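# Pour the ball via gutters into another arm's box

## Task

Get the ball out of the gutter it starts in and into the roofed box (open on one side) that sits at a different arm; gutters can be tipped to pour the ball from one to another and finally into the box. The task fails if the box is moved, raised, rotated or tilted beyond a small amount, if the ball drops noticeably below table-top height while no robot is holding it, or if anything is knocked or placed outside the work area. A gutter holds the ball only while its open end is higher than the other end; with its handle pointing straight up, the ball rolls out. At the end every robot must have released everything and moved away, and the ball must stay in the box without any robot holding it there.

## Robot and tools

ROBOTS. Three identical i2rt Big YAM arms, arm1, arm2 and arm3, each with six joints, a two-finger gripper and a wrist camera. Their feet are fixed in the scene frame (metres; heading in degrees counter-clockwise from +x): arm1 at x=-1.78 y=+0.16 z=+0.86 heading -3; arm2 at x=+0.00 y=+0.16 z=+0.92 heading +89; arm3 at x=+1.78 y=-0.13 z=+0.94 heading +180. The hand can reach roughly 1.0 m from the joint-1 axis. With joints 1 and 6 at zero and the hand level and pointing forward, the wrist camera rides on top of the hand, looking toward the fingertips.

FRAME. One shared scene frame, origin on the floor, +z up. The hand point is midway between the fingertips; the hand's z axis runs along the fingers and its y axis is the opening direction.

execute_actions. Argument "actions" is a list holding one action or none (empty list = just report state and images). The action is an object keyed by arm name ("arm1", "arm2", "arm3"), each containing "joints": an object of absolute joint targets, by name. Names, units and ranges: joint1_rad -2.879..2.879 (base yaw; positive = counter-clockwise seen from above; 0 = along the foot's heading); joint2_rad 0..3.141 (shoulder; 0 = upper arm pointing back and roughly level, increasing lifts it up then forward); joint3_rad 0..3.019 (elbow; 0 = forearm folded onto upper arm, increasing opens it); joint4_rad -1.692..1.57 (hand pitch; positive tips fingers up); joint5_rad -1.57..1.57 (hand side swing; positive toward the arm's right); joint6_rad -2.094..2.094 (hand roll; positive clockwise viewed from behind the hand); gripper_m 0..0.093 (fingertip gap in metres). Done-tolerances are ±0.045, ±0.14, ±0.09, ±0.055, ±0.03, ±0.035 rad and ±0.003 m respectively. These are targets, not offsets; any joint or arm you omit may keep pushing toward an earlier target. All motions in the action start at once and may finish at different times; one action runs at most 15 s. Joints move at different speeds, so the hand can sweep a wide arc between postures. An unknown key or out-of-range number rejects the whole call and nothing moves. "cameras" optionally lists cameras to return: arm1_cam_wrist, arm2_cam_wrist, arm3_cam_wrist, cam_end_1, cam_end_2, cam_gap_1, cam_gap_2, cam_side, cam_top, or "all"; omitted/null means all, [] means none. The pictures line gives image order. Example: {"arm1": {"joints": {"gripper_m": 0.05}}, "arm2": {"joints": {"joint1_rad": 0.3}}}.

wait: "seconds" 0 to 10; commands nothing new and returns the same state and images.

zoom_image: "camera" (one of the names above) and "region" [x0, y0, x1, y1] in pixels of that camera's latest full image, top-left origin, at most 504x504. Wrist images are 616x616 fisheye; room cameras are 672x504.

finished_scene: "scene" is the scene number being closed; irreversible, and it reports success. Replying without any tool call also ends everything.

RESULT LINES. joint_status tells how each commanded joint ended: off_target (resting short of target, maybe still pushing); contact_stop or time_out (target abandoned, holding where it stopped, except a timed-out joint may keep a nearby target and keep pushing, listed in on_its_own); not_followed (a self/inter-arm collision check refused that arm's joint targets; a gripper target in the same action still runs, and the refused targets may be retried with later actions). A "joint command not followed" line, usually with a "cause:" line, flags that refusal. on_its_own covers joints you did not command; "held at" is the held target, not the actual position. To relieve a pushing joint, command its reported position. Tiny target changes may not move a joint. Joint torques are raw drive outputs with per-arm offset, scale and noise, so they are only rough load hints. If a result reports a stop, the remaining motion calls in the same reply are skipped. Room camera calibrations are given as OpenCV K, D and T_world_to_cam; expect small errors (around 2 degrees, 1 cm). Wrist camera poses come from joint readings and can be worse.

HEAT. Loads heat motors, even while you are thinking, since the robot holds its last command. A MOTOR HOT line appears at 85 °C; at 100 °C an OVER-TEMPERATURE FAULT releases that arm and gripper and it falls. Its keys then read limit_stop_at_motor_heat; resend the targets after it cools.

CAUTIONS. Arms do not stop on contact and can push hard; avoid grinding into tables, gutters or the box. Never let two arms press against each other (that ends the run); the collision check may be late and ignores fingers, gripper housings and wrist cameras. Pour gently so the ball does not fly or drop; keep the box untouched. Loose objects may occasionally be nudged by outside disturbances. Finish with grippers open and arms moved away, then confirm the ball stays in the box before ending the scene.

Each tool is called after ">>>" as name([rows], argument=value, ...), one row to a line, values as JSON.

## Session

>>> execute_actions(actions=[])

Scene clock: 0.00 s.
Joint torques (N m, as the arm reports them, + toward a larger angle): no reading
Motor temperatures (°C, as the motors report them): arm1=[26 23 25 24 22 25] | arm2=[24 26 24 23 23 25] | arm3=[25 23 24 24 26 25]
arm1.joint_positions: joint1_rad=+0.767 joint2_rad=+0.390 joint3_rad=+1.356 joint4_rad=-1.495 joint5_rad=+0.051 joint6_rad=-0.444 gripper_m=+0.095
arm1.joint_status: not commanded
arm1.hand: x=-1.6783 y=+0.2323 z=+1.3896 quat_wxyz=(-0.496, +0.464, -0.732, -0.045) (m; scene frame)
arm2.joint_positions: joint1_rad=-0.180 joint2_rad=+0.285 joint3_rad=+1.413 joint4_rad=-1.613 joint5_rad=-0.079 joint6_rad=-0.748 gripper_m=+0.094
arm2.joint_status: not commanded
arm2.hand: x=-0.0009 y=+0.2227 z=+1.4529 quat_wxyz=(-0.480, +0.757, -0.400, -0.191) (m; scene frame)
arm3.joint_positions: joint1_rad=-0.842 joint2_rad=+0.468 joint3_rad=+1.512 joint4_rad=-1.540 joint5_rad=+0.053 joint6_rad=-0.402 gripper_m=+0.095
arm3.joint_status: not commanded
arm3.hand: x=+1.6989 y=-0.0301 z=+1.5146 quat_wxyz=(-0.320, +0.837, -0.201, -0.397) (m; scene frame)
pictures: arm1_cam_wrist, arm2_cam_wrist, arm3_cam_wrist, cam_end_1, cam_end_2, cam_gap_1, cam_gap_2, cam_side, cam_top
Images, in order (width x height): arm1_cam_wrist 616x616, arm2_cam_wrist 616x616, arm3_cam_wrist 616x616, cam_end_1 672x504, cam_end_2 672x504, cam_gap_1 672x504, cam_gap_2 672x504, cam_side 672x504, cam_top 672x504.

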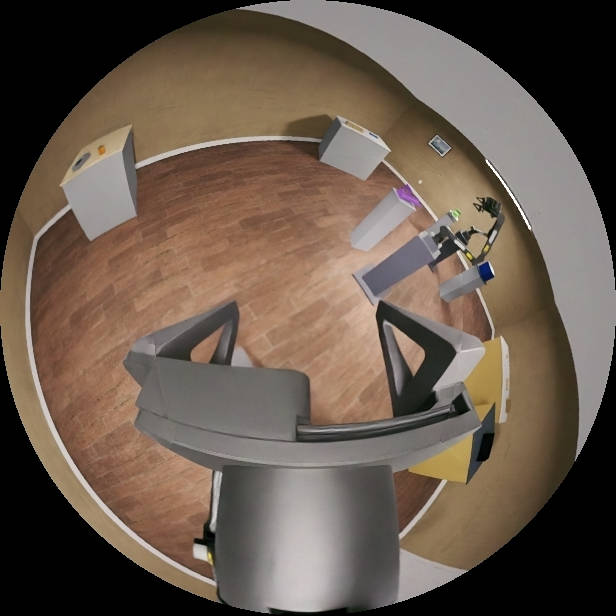

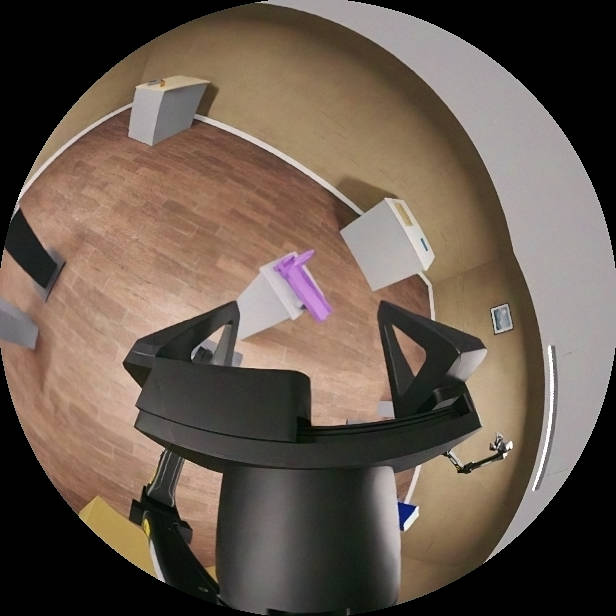

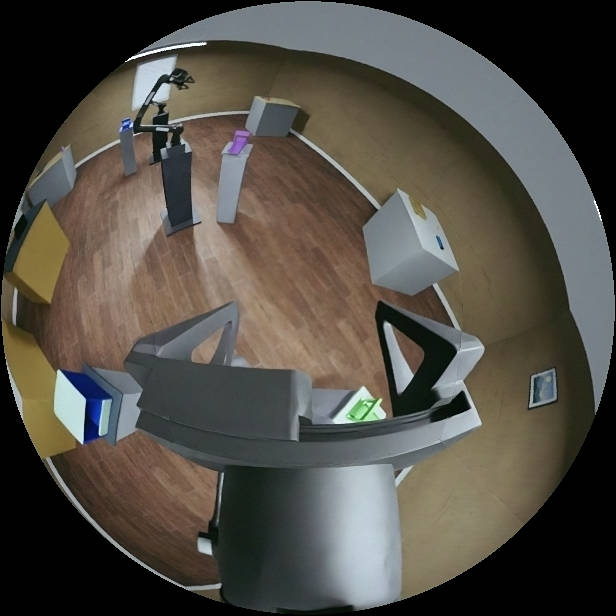

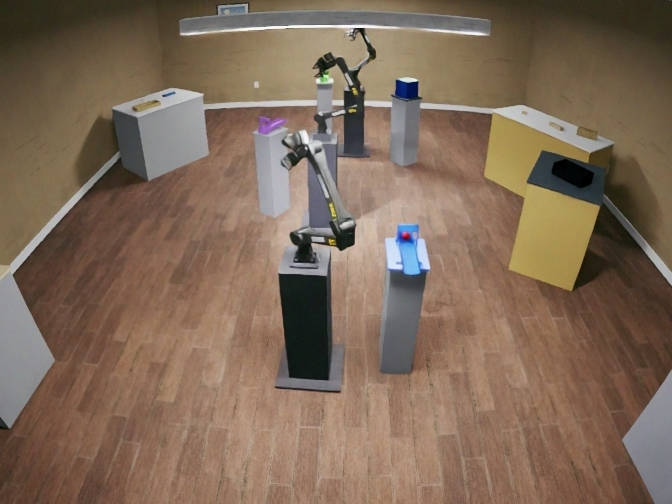

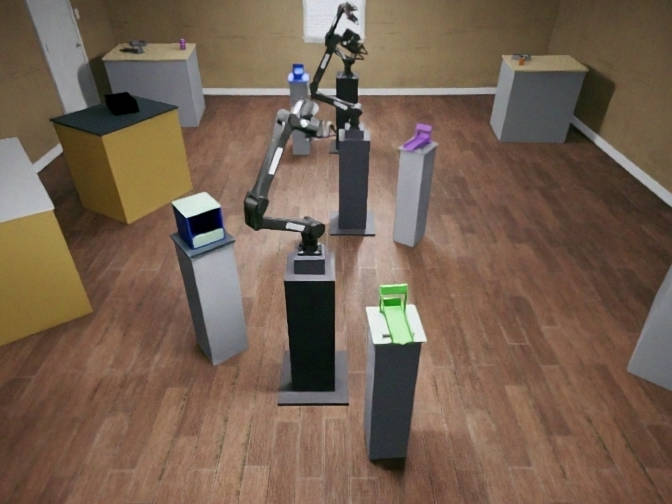

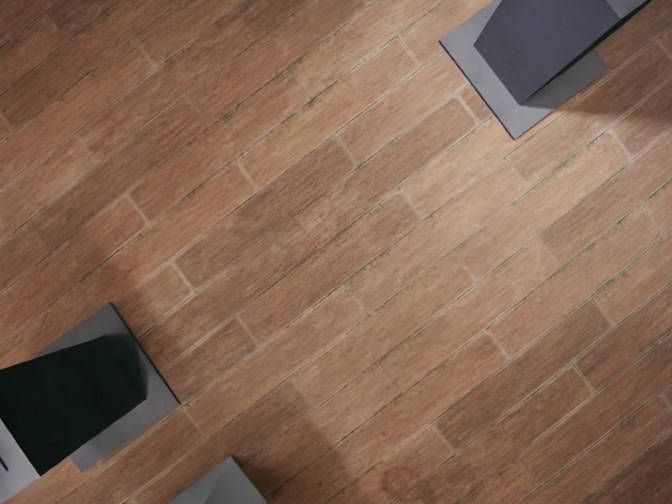

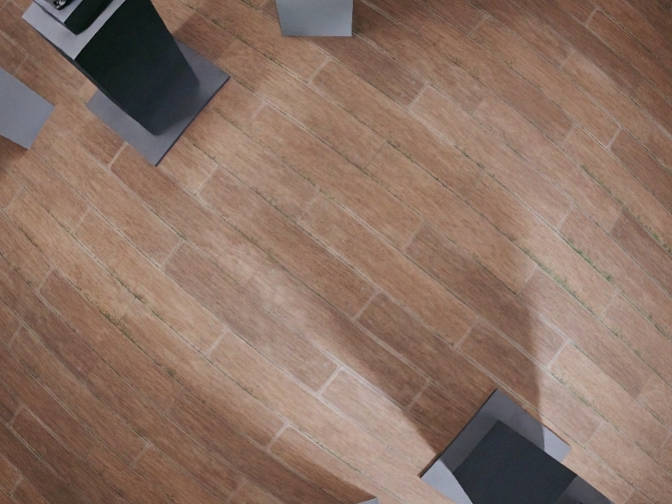

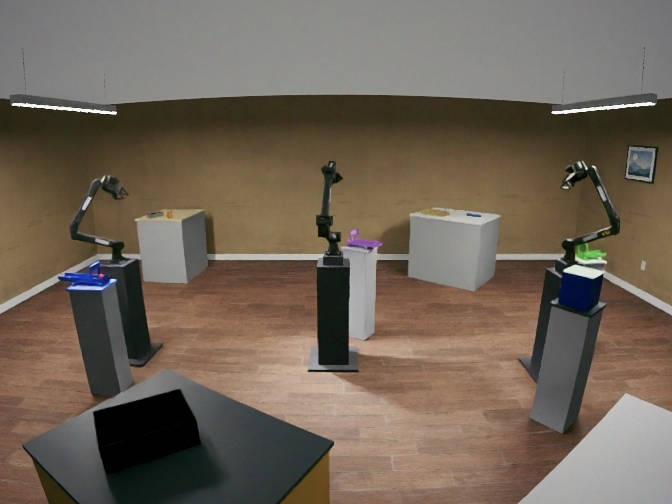

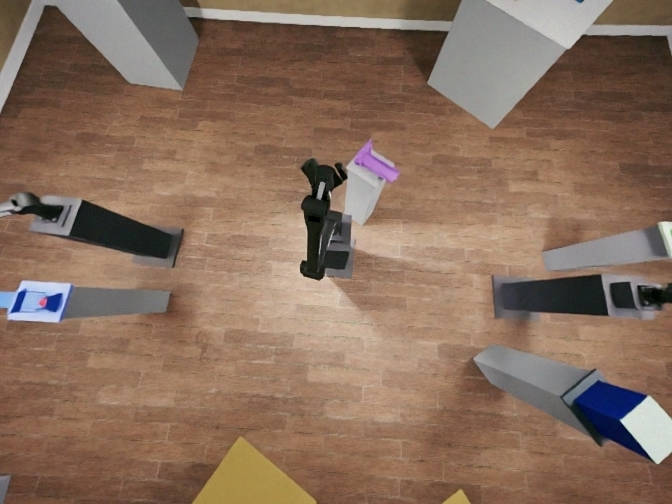

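>>> zoom_image(camera="cam_end_1", region=[350, 200, 470, 290])

>>> zoom_image(camera="cam_top", region=[0, 260, 120, 350])

>>> zoom_image(camera="cam_side", region=[40, 240, 160, 330])

>>> zoom_image(camera="cam_top", region=[320, 120, 440, 210])

>>> zoom_image(camera="cam_end_2", region=[140, 170, 460, 380])

Region (350, 200, 470, 290) of cam_end_1's 672x504 image, scaled by 4.200, with more detail than that image has; it fills the top 378 rows of this view, and the rest is white.

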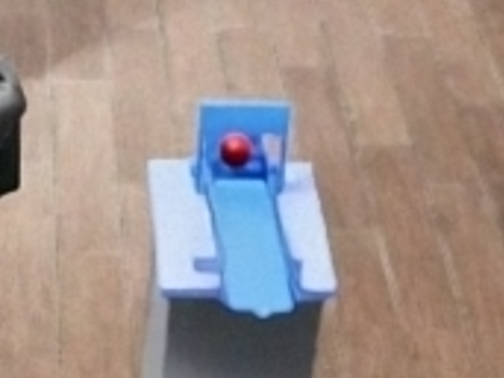

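Region (0, 260, 120, 350) of cam_top's 672x504 image, scaled by 4.200, with more detail than that image has; it fills the top 378 rows of this view, and the rest is white.

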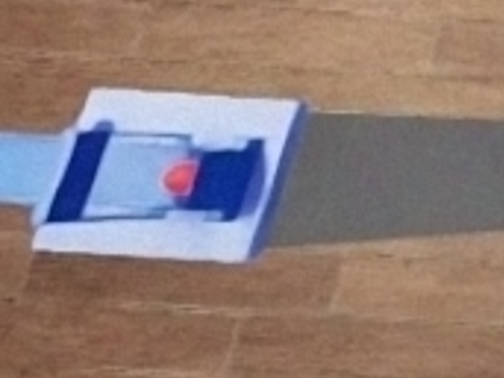

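Region (40, 240, 160, 330) of cam_side's 672x504 image, scaled by 4.200, with more detail than that image has; it fills the top 378 rows of this view, and the rest is white.

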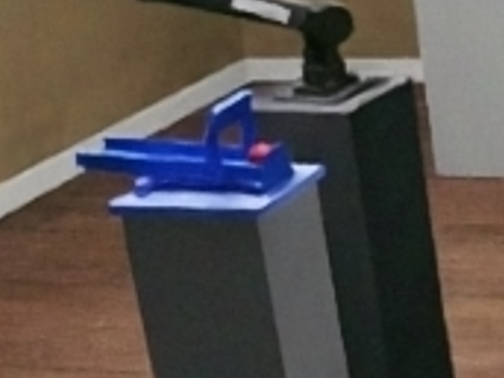

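Region (320, 120, 440, 210) of cam_top's 672x504 image, scaled by 4.200, with more detail than that image has; it fills the top 378 rows of this view, and the rest is white.

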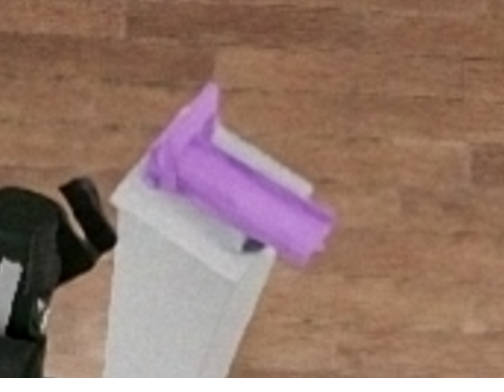

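Region (140, 170, 460, 380) of cam_end_2's 672x504 image, scaled by 1.575, with more detail than that image has; it fills the top 331 rows of this view, and the rest is white.

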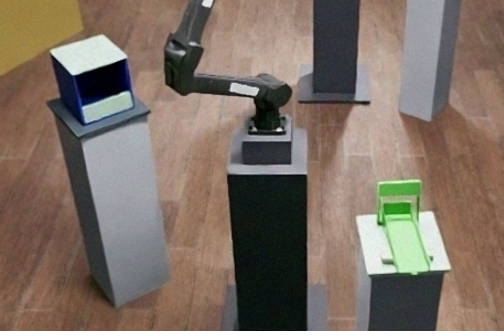

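>>> execute_actions([
  {"arm1":{"joints":{"joint1_rad":-1.22,"joint2_rad":1.5,"joint3_rad":1.6,"joint4_rad":-1.67,"joint5_rad":0,"joint6_rad":0.3}},"arm2":{"joints":{"joint1_rad":-0.325,"joint2_rad":1.4,"joint3_rad":1.45,"joint4_rad":-1.6,"joint5_rad":0,"joint6_rad":0}},"arm3":{"joints":{"joint1_rad":-2.41,"joint2_rad":1.6,"joint3_rad":1.6,"joint4_rad":-1.5,"joint5_rad":0,"joint6_rad":0}}},
], cameras=["arm1_cam_wrist","arm2_cam_wrist","arm3_cam_wrist","cam_side","cam_top"])

Scene clock: 122.03 s.
Joint torques (N m, as the arm reports them, + toward a larger angle): arm1=[ -0.54 -16.11   7.97  -0.33  -0.01  -0.06] | arm2=[  1.53 -11.27  11.46   0.77   0.     0.05] | arm3=[ -0.11 -18.7    9.34   0.2    0.11   0.19]
Motor temperatures (°C, as the motors report them): arm1=[26 25 33 24 22 25] | arm2=[24 27 28 23 23 25] | arm3=[25 24 29 24 26 25]
arm1.joint_positions: joint1_rad=-1.224 joint2_rad=+1.517 joint3_rad=+1.596 joint4_rad=-1.657 joint5_rad=+0.001 joint6_rad=+0.292 gripper_m=+0.095
arm1.joint_status: all done
arm1.hand: x=-1.6504 y=-0.2730 z=+1.1584 quat_wxyz=(+0.004, -0.706, -0.708, -0.001) (m; scene frame)
arm2.joint_positions: joint1_rad=-0.323 joint2_rad=+1.398 joint3_rad=+1.441 joint4_rad=-1.609 joint5_rad=-0.002 joint6_rad=-0.008 gripper_m=+0.094
arm2.joint_status: all done
arm2.hand: x=+0.1362 y=+0.5455 z=+1.2046 quat_wxyz=(+0.000, +0.580, -0.814, -0.002) (m; scene frame)
arm3.joint_positions: joint1_rad=-2.413 joint2_rad=+1.620 joint3_rad=+1.582 joint4_rad=-1.495 joint5_rad=+0.000 joint6_rad=-0.011 gripper_m=+0.095
arm3.joint_status: all done
arm3.hand: x=+2.1518 y=+0.2020 z=+1.1907 quat_wxyz=(-0.024, +0.358, -0.933, -0.005) (m; scene frame)
pictures: arm1_cam_wrist, arm2_cam_wrist, arm3_cam_wrist, cam_side, cam_top
camera_calibration (this result's frames):
arm1_cam_wrist: T_world_to_cam=[[-0.999892, -0.00768834, 0.0125154, -1.66867], [0.000988297, 0.814921, 0.579572, -0.440409], [-0.014655, 0.579522, -0.814825, 1.20653], [0, 0, 0, 1]] pos_world=[-1.65037, -0.353143, 1.25925]
arm2_cam_wrist: T_world_to_cam=[[0.945124, -0.326395, -0.0143682, 0.067097], [-0.259326, -0.776214, 0.574668, -0.226267], [-0.198721, -0.539406, -0.818261, 1.43195], [0, 0, 0, 1]] pos_world=[0.162467, 0.618672, 1.3027]
arm3_cam_wrist: T_world_to_cam=[[0.659506, -0.751695, 0.00259636, -1.26992], [-0.633569, -0.554002, 0.540067, 0.839801], [-0.404527, -0.357822, -0.841618, 2.06638], [0, 0, 0, 1]] pos_world=[2.20549, 0.250057, 1.28885]
Images, in order (width x height): arm1_cam_wrist 616x616, arm2_cam_wrist 616x616, arm3_cam_wrist 616x616, cam_side 672x504, cam_top 672x504.

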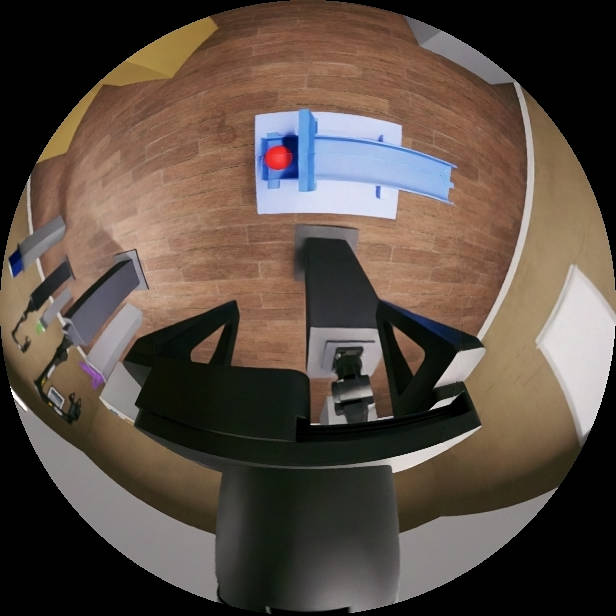

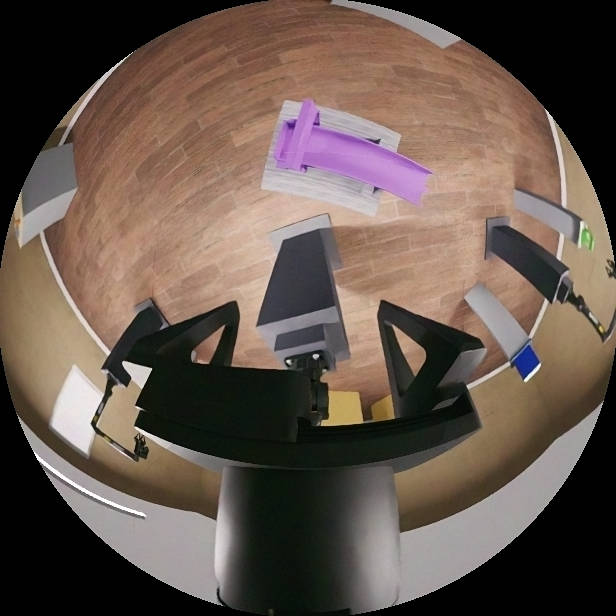

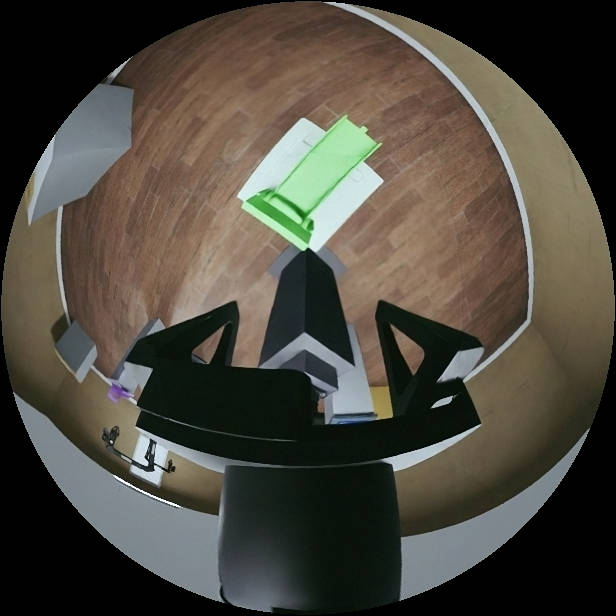

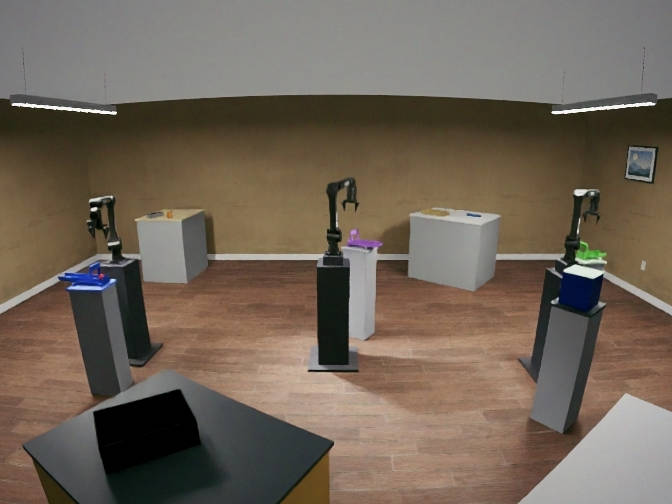

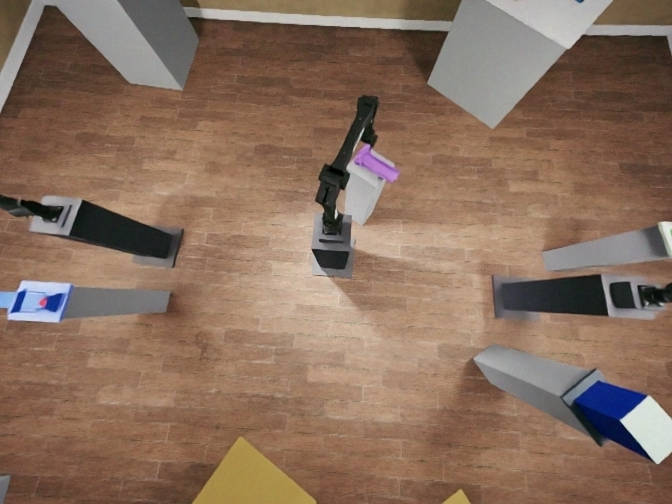

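>>> zoom_image(camera="arm1_cam_wrist", region=[240, 90, 470, 230])

>>> zoom_image(camera="arm2_cam_wrist", region=[240, 85, 470, 225])

>>> zoom_image(camera="arm3_cam_wrist", region=[220, 100, 420, 260])

Region (240, 90, 470, 230) of arm1_cam_wrist's 616x616 image, scaled by 2.191, with more detail than that image has; it fills the top 307 rows of this view, and the rest is white.

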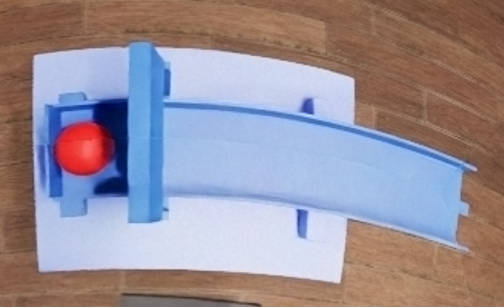

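Region (240, 85, 470, 225) of arm2_cam_wrist's 616x616 image, scaled by 2.191, with more detail than that image has; it fills the top 307 rows of this view, and the rest is white.

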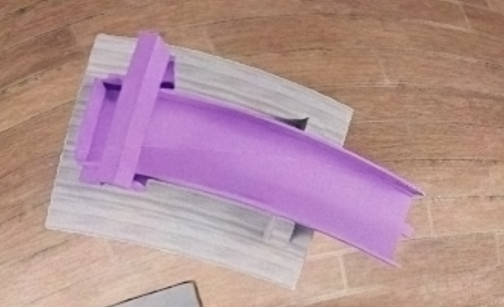

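Region (220, 100, 420, 260) of arm3_cam_wrist's 616x616 image, scaled by 2.520, with more detail than that image has; it fills the top 403 rows of this view, and the rest is white.

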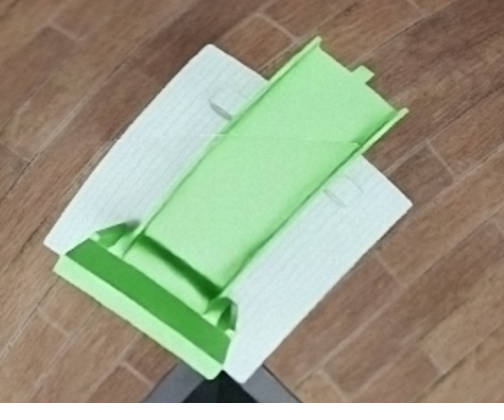

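>>> zoom_image(camera="cam_side", region=[40, 185, 180, 300])

Region (40, 185, 180, 300) of cam_side's 672x504 image, scaled by 3.600, with more detail than that image has; it fills the top 414 rows of this view, and the rest is white.

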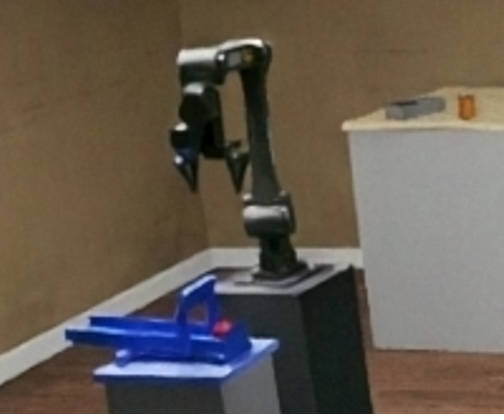

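>>> zoom_image(camera="cam_side", region=[290, 165, 410, 275])

>>> zoom_image(camera="cam_side", region=[520, 175, 660, 320])

Region (290, 165, 410, 275) of cam_side's 672x504 image, scaled by 4.200, with more detail than that image has; it fills the top 462 rows of this view, and the rest is white.

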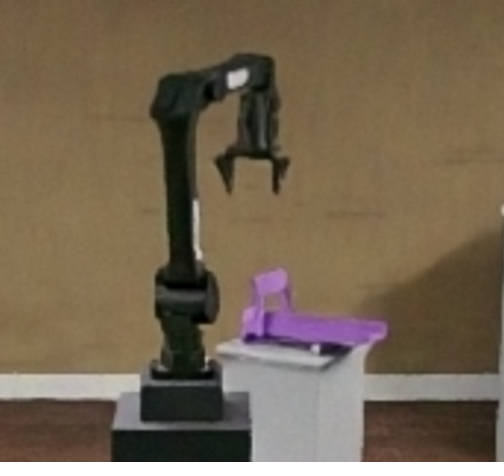

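Region (520, 175, 660, 320) of cam_side's 672x504 image, scaled by 3.476, with more detail than that image has; it fills the left 487 columns of this view, and the rest is white.

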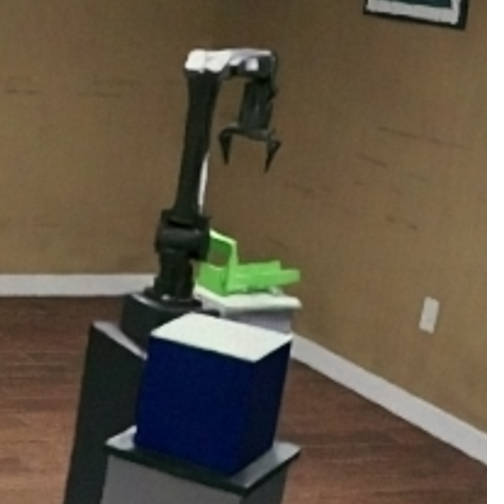

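>>> execute_actions([
  {"arm1":{"joints":{"joint1_rad":-1.227,"joint2_rad":1.878,"joint3_rad":1.778,"joint4_rad":-1.53,"joint5_rad":0.2,"joint6_rad":0.29}},"arm2":{"joints":{"joint1_rad":-0.235,"joint2_rad":1.843,"joint3_rad":1.656,"joint4_rad":-1.433,"joint5_rad":0.2,"joint6_rad":0.275}},"arm3":{"joints":{"joint1_rad":-2.293,"joint2_rad":1.66,"joint3_rad":1.431,"joint4_rad":-1.19,"joint5_rad":0.14,"joint6_rad":-0.775}}},
], cameras=["arm1_cam_wrist","arm2_cam_wrist","arm3_cam_wrist","cam_side"])

Scene clock: 243.77 s.
Joint torques (N m, as the arm reports them, + toward a larger angle): arm1=[ -0.8  -22.4    9.66   0.22   0.29  -0.14] | arm2=[  1.22 -18.68  12.07   0.63   0.13   0.07] | arm3=[ -1.01 -17.81   8.53   0.86   0.25  -0.09]
Motor temperatures (°C, as the motors report them): arm1=[26 28 38 24 22 25] | arm2=[24 29 33 23 23 25] | arm3=[25 29 35 24 26 25]
arm1.joint_positions: joint1_rad=-1.224 joint2_rad=+1.893 joint3_rad=+1.747 joint4_rad=-1.539 joint5_rad=+0.197 joint6_rad=+0.292 gripper_m=+0.095
arm1.joint_status: all done
arm1.hand: x=-1.6511 y=-0.3861 z=+1.0334 quat_wxyz=(+0.097, -0.697, -0.708, +0.060) (m; scene frame)
arm2.joint_positions: joint1_rad=-0.229 joint2_rad=+1.855 joint3_rad=+1.636 joint4_rad=-1.443 joint5_rad=+0.198 joint6_rad=+0.267 gripper_m=+0.094
arm2.joint_status: all done
arm2.hand: x=+0.1662 y=+0.6814 z=+1.0689 quat_wxyz=(-0.037, +0.505, -0.856, +0.102) (m; scene frame)
arm3.joint_positions: joint1_rad=-2.284 joint2_rad=+1.666 joint3_rad=+1.423 joint4_rad=-1.202 joint5_rad=+0.137 joint6_rad=-0.762 gripper_m=+0.095
arm3.joint_status: all done
arm3.hand: x=+2.1429 y=+0.2527 z=+1.1119 quat_wxyz=(-0.070, +0.716, -0.692, +0.070) (m; scene frame)
pictures: arm1_cam_wrist, arm2_cam_wrist, arm3_cam_wrist, cam_side
camera_calibration (this result's frames):
arm1_cam_wrist: T_world_to_cam=[[-0.973222, -0.0250244, 0.228501, -1.85455], [0.121201, 0.788788, 0.602597, -0.111139], [-0.195318, 0.614156, -0.764633, 0.833499], [0, 0, 0, 1]] pos_world=[-1.62862, -0.470642, 1.12806]
arm2_cam_wrist: T_world_to_cam=[[0.859319, -0.469994, 0.201686, -0.0376692], [-0.488457, -0.637305, 0.59603, -0.114438], [-0.151595, -0.610695, -0.77722, 1.39698], [0, 0, 0, 1]] pos_world=[0.188247, 0.762491, 1.16157]
arm3_cam_wrist: T_world_to_cam=[[0.981148, 0.0204652, 0.192169, -2.32094], [-0.0944676, -0.81669, 0.569292, -0.216593], [0.168594, -0.576713, -0.799361, 0.794836], [0, 0, 0, 1]] pos_world=[2.12272, 0.329002, 1.20468]
Images, in order (width x height): arm1_cam_wrist 616x616, arm2_cam_wrist 616x616, arm3_cam_wrist 616x616, cam_side 672x504.

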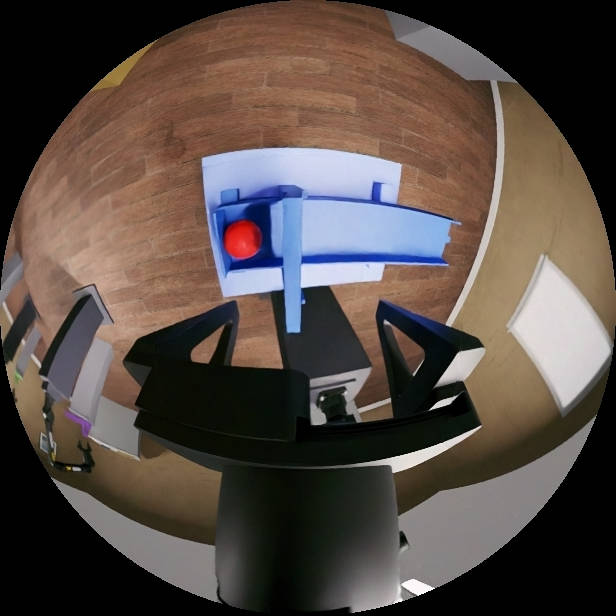

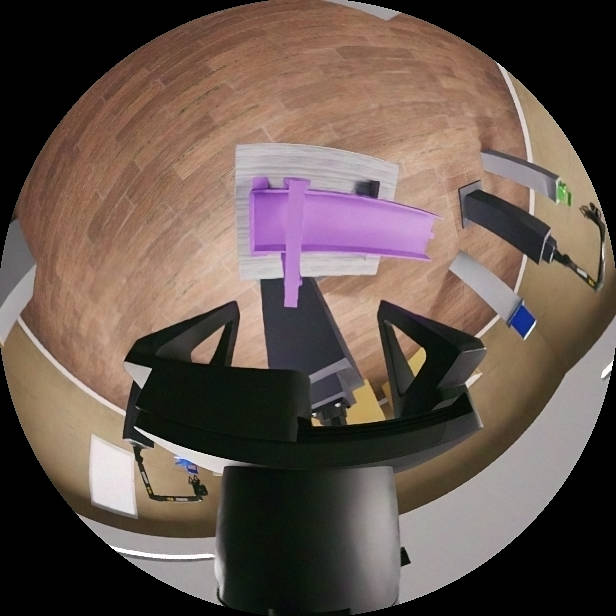

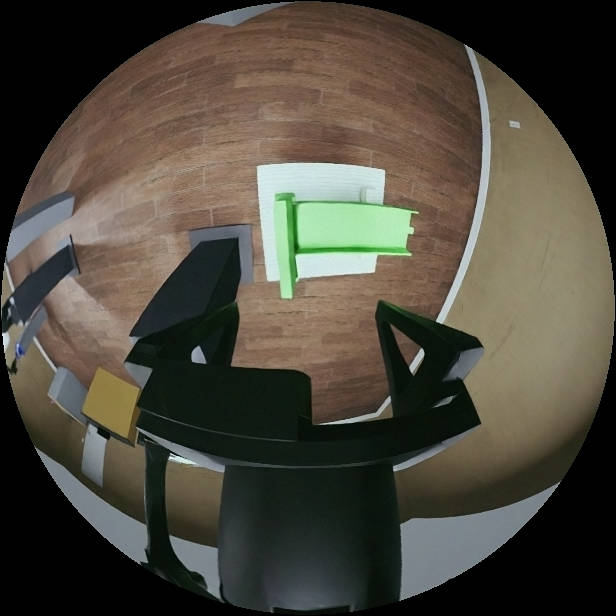

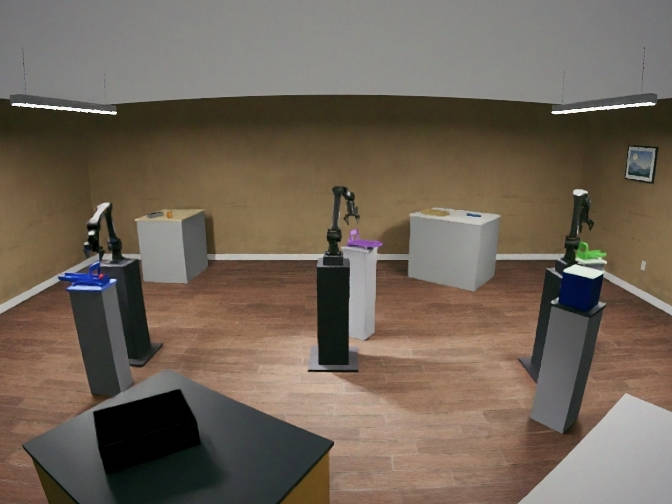

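>>> zoom_image(camera="arm2_cam_wrist", region=[220, 140, 460, 330])

>>> zoom_image(camera="arm3_cam_wrist", region=[220, 140, 460, 330])

>>> zoom_image(camera="arm1_cam_wrist", region=[190, 140, 470, 350])

Region (220, 140, 460, 330) of arm2_cam_wrist's 616x616 image, scaled by 2.100, with more detail than that image has; it fills the top 399 rows of this view, and the rest is white.

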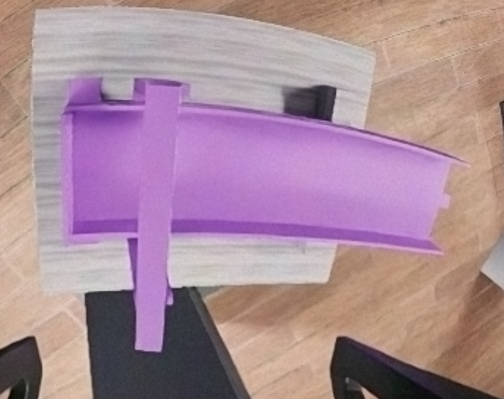

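Region (220, 140, 460, 330) of arm3_cam_wrist's 616x616 image, scaled by 2.100, with more detail than that image has; it fills the top 399 rows of this view, and the rest is white.

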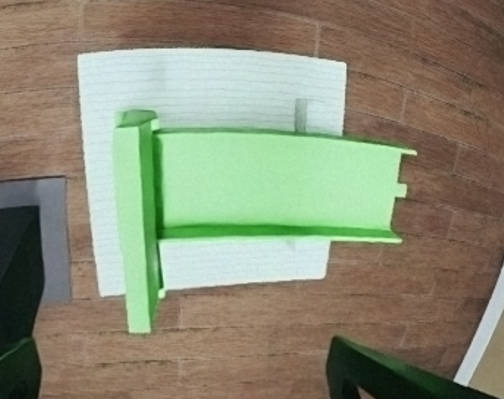

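Region (190, 140, 470, 350) of arm1_cam_wrist's 616x616 image, scaled by 1.800, with more detail than that image has; it fills the top 378 rows of this view, and the rest is white.

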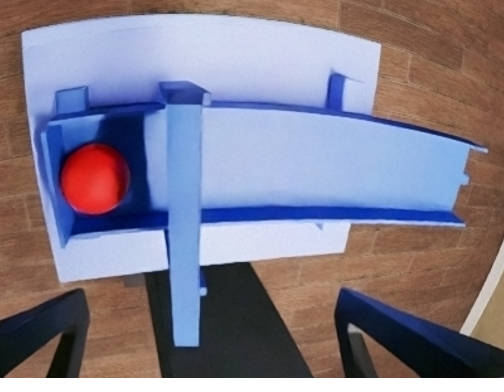

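>>> execute_actions([
  {"arm1":{"joints":{"joint1_rad":-1.238,"joint2_rad":1.892,"joint3_rad":1.67,"joint4_rad":-1.38}},"arm2":{"joints":{"joint1_rad":-0.248,"joint2_rad":1.902,"joint3_rad":1.531,"joint4_rad":-1.232}},"arm3":{"joints":{"joint2_rad":1.725,"joint3_rad":1.318,"joint4_rad":-1.01}}},
], cameras=["arm1_cam_wrist","arm2_cam_wrist","arm3_cam_wrist","cam_side"])

Scene clock: 328.23 s.
Joint torques (N m, as the arm reports them, + toward a larger angle): arm1=[ -1.49 -20.92   7.12   0.54   0.28  -0.14] | arm2=[  1.19 -17.11  10.12   0.95   0.13   0.07] | arm3=[ -0.5  -17.01   8.3    0.87   0.19  -0.03]
Motor temperatures (°C, as the motors report them): arm1=[26 33 44 24 22 25] | arm2=[24 33 36 23 23 25] | arm3=[25 30 36 24 26 25]
arm1.joint_positions: joint1_rad=-1.228 joint2_rad=+1.893 joint3_rad=+1.674 joint4_rad=-1.394 joint5_rad=+0.198 joint6_rad=+0.292 gripper_m=+0.095
arm1.joint_status: all done
arm1.hand: x=-1.6497 y=-0.3985 z=+1.0051 quat_wxyz=(+0.065, -0.702, -0.705, +0.077) (m; scene frame)
arm2.joint_positions: joint1_rad=-0.242 joint2_rad=+1.894 joint3_rad=+1.527 joint4_rad=-1.247 joint5_rad=+0.198 joint6_rad=+0.267 gripper_m=+0.094
arm2.joint_status: all done
arm2.hand: x=+0.1753 y=+0.6872 z=+1.0069 quat_wxyz=(-0.054, +0.498, -0.861, +0.086) (m; scene frame)
arm3.joint_positions: joint1_rad=-2.284 joint2_rad=+1.732 joint3_rad=+1.309 joint4_rad=-1.022 joint5_rad=+0.137 joint6_rad=-0.763 gripper_m=+0.095
arm3.joint_status: all done
arm3.hand: x=+2.1453 y=+0.2544 z=+1.0397 quat_wxyz=(-0.071, +0.716, -0.691, +0.070) (m; scene frame)
pictures: arm1_cam_wrist, arm2_cam_wrist, arm3_cam_wrist, cam_side
camera_calibration (this result's frames):
arm1_cam_wrist: T_world_to_cam=[[-0.977807, -0.00603426, 0.209419, -1.82784], [0.112356, 0.828579, 0.548483, -0.0288468], [-0.176829, 0.55984, -0.809513, 0.873671], [0, 0, 0, 1]] pos_world=[-1.62954, -0.476244, 1.10585]
arm2_cam_wrist: T_world_to_cam=[[0.850487, -0.490432, 0.190127, -0.00300908], [-0.50424, -0.657304, 0.560083, -0.0166129], [-0.149712, -0.572213, -0.806324, 1.35624], [0, 0, 0, 1]] pos_world=[0.197228, 0.763665, 1.10345]
arm3_cam_wrist: T_world_to_cam=[[0.980987, 0.0210715, 0.192928, -2.30996], [-0.09428, -0.817166, 0.56864, -0.173456], [0.169636, -0.576017, -0.799642, 0.735586], [0, 0, 0, 1]] pos_world=[2.1249, 0.330642, 1.13249]
Images, in order (width x height): arm1_cam_wrist 616x616, arm2_cam_wrist 616x616, arm3_cam_wrist 616x616, cam_side 672x504.

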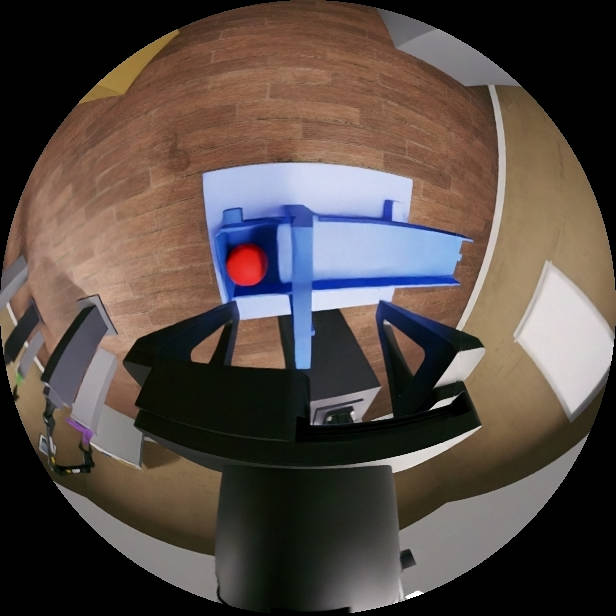

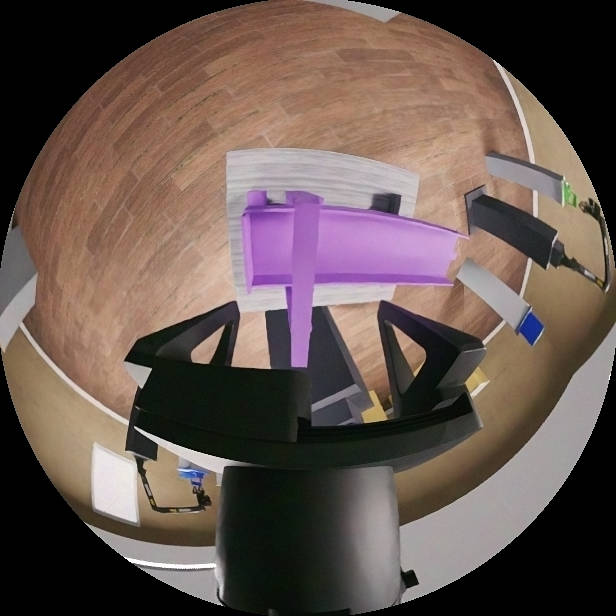

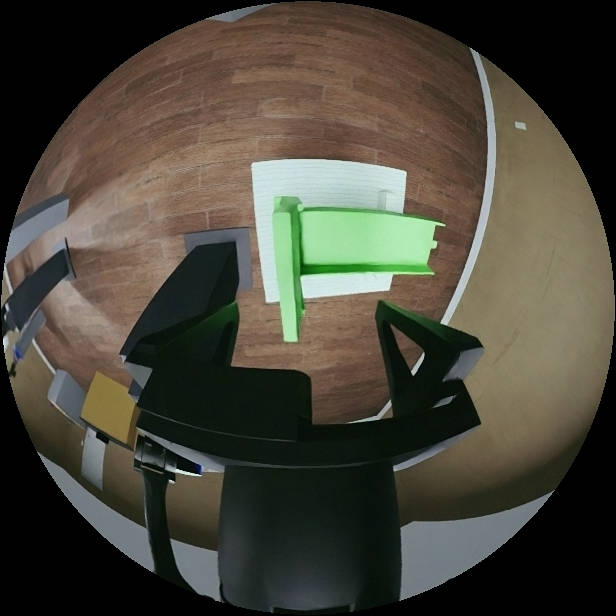

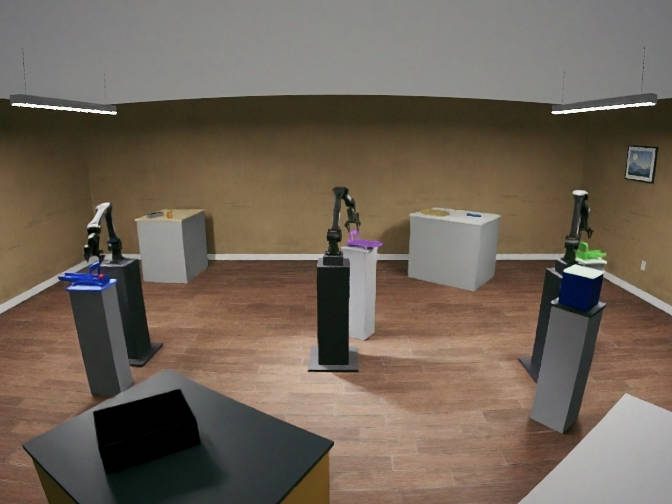

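>>> execute_actions([
  {"arm1":{"joints":{"joint3_rad":1.622,"joint4_rad":-1.331,"gripper_m":0.05}},"arm2":{"joints":{"joint3_rad":1.482,"joint4_rad":-1.183,"gripper_m":0.05}},"arm3":{"joints":{"joint2_rad":1.782,"joint3_rad":1.232,"joint4_rad":-0.87}}},
], cameras=["arm1_cam_wrist","arm2_cam_wrist","arm3_cam_wrist"])

Scene clock: 346.77 s.
Joint torques (N m, as the arm reports them, + toward a larger angle): arm1=[ -1.29 -20.6    6.96   0.57   0.26  -0.13] | arm2=[  1.32 -17.08   9.66   0.94   0.12   0.06] | arm3=[ -0.37 -17.22   7.62   1.05   0.27  -0.06]
Motor temperatures (°C, as the motors report them): arm1=[26 33 41 24 23 25] | arm2=[24 33 35 23 23 25] | arm3=[25 31 35 24 26 25]
arm1.joint_positions: joint1_rad=-1.228 joint2_rad=+1.893 joint3_rad=+1.628 joint4_rad=-1.346 joint5_rad=+0.198 joint6_rad=+0.292 gripper_m=+0.050
arm1.joint_status: all done
arm1.hand: x=-1.6507 y=-0.3950 z=+0.9880 quat_wxyz=(+0.064, -0.702, -0.705, +0.078) (m; scene frame)
arm2.joint_positions: joint1_rad=-0.242 joint2_rad=+1.894 joint3_rad=+1.480 joint4_rad=-1.199 joint5_rad=+0.198 joint6_rad=+0.268 gripper_m=+0.050
arm2.joint_status: all done
arm2.hand: x=+0.1736 y=+0.6809 z=+0.9903 quat_wxyz=(-0.054, +0.498, -0.861, +0.085) (m; scene frame)
arm3.joint_positions: joint1_rad=-2.284 joint2_rad=+1.782 joint3_rad=+1.227 joint4_rad=-0.882 joint5_rad=+0.137 joint6_rad=-0.763 gripper_m=+0.095
arm3.joint_status: all done
arm3.hand: x=+2.1432 y=+0.2515 z=+0.9883 quat_wxyz=(-0.074, +0.715, -0.691, +0.069) (m; scene frame)
pictures: arm1_cam_wrist, arm2_cam_wrist, arm3_cam_wrist
camera_calibration (this result's frames):
arm1_cam_wrist: T_world_to_cam=[[-0.977945, -0.00557601, 0.208789, -1.82468], [0.111996, 0.82978, 0.546738, -0.0206289], [-0.176298, 0.558063, -0.810854, 0.859146], [0, 0, 0, 1]] pos_world=[-1.63066, -0.472515, 1.08889]
arm2_cam_wrist: T_world_to_cam=[[0.850222, -0.491044, 0.189734, -0.000661349], [-0.504726, -0.657978, 0.558853, -0.0105537], [-0.149581, -0.570912, -0.80727, 1.33907], [0, 0, 0, 1]] pos_world=[0.195534, 0.75722, 1.08701]
arm3_cam_wrist: T_world_to_cam=[[0.980053, 0.0200657, 0.197723, -2.30046], [-0.0969347, -0.820258, 0.56372, -0.13554], [0.173495, -0.571641, -0.801951, 0.686036], [0, 0, 0, 1]] pos_world=[2.1224, 0.327149, 1.08143]
Images, in order (width x height): arm1_cam_wrist 616x616, arm2_cam_wrist 616x616, arm3_cam_wrist 616x616.

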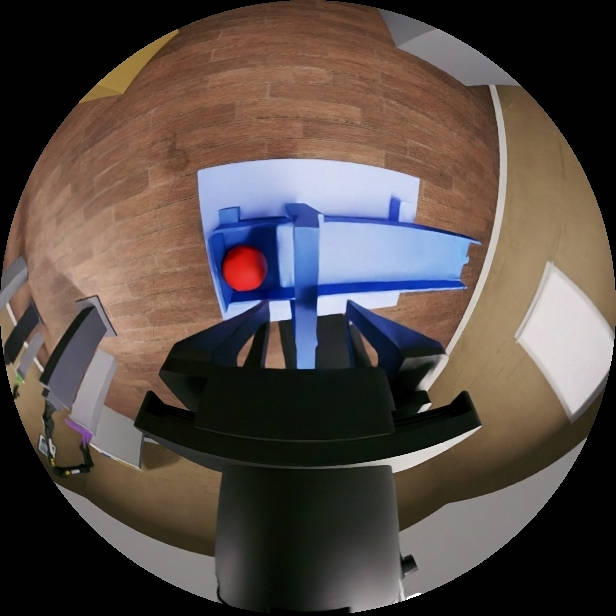

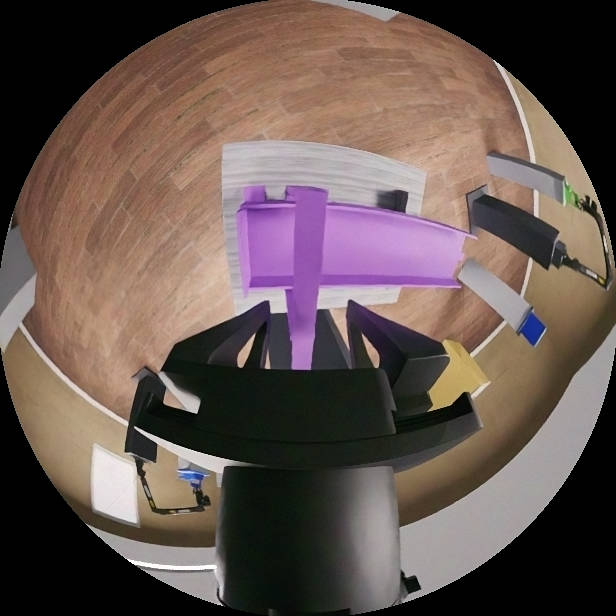

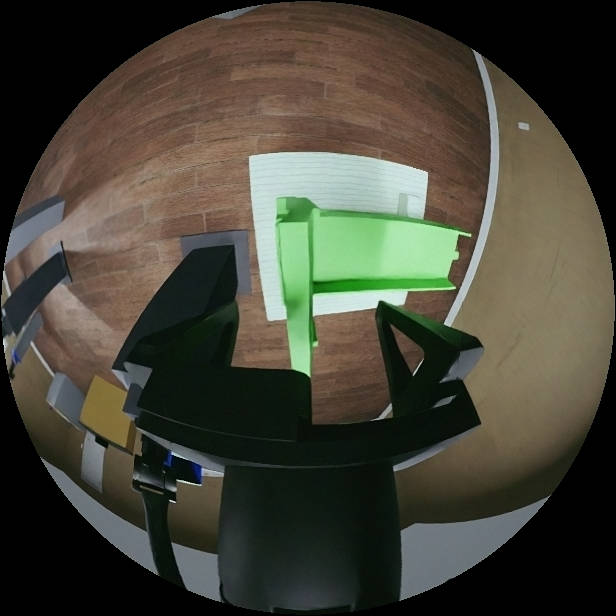

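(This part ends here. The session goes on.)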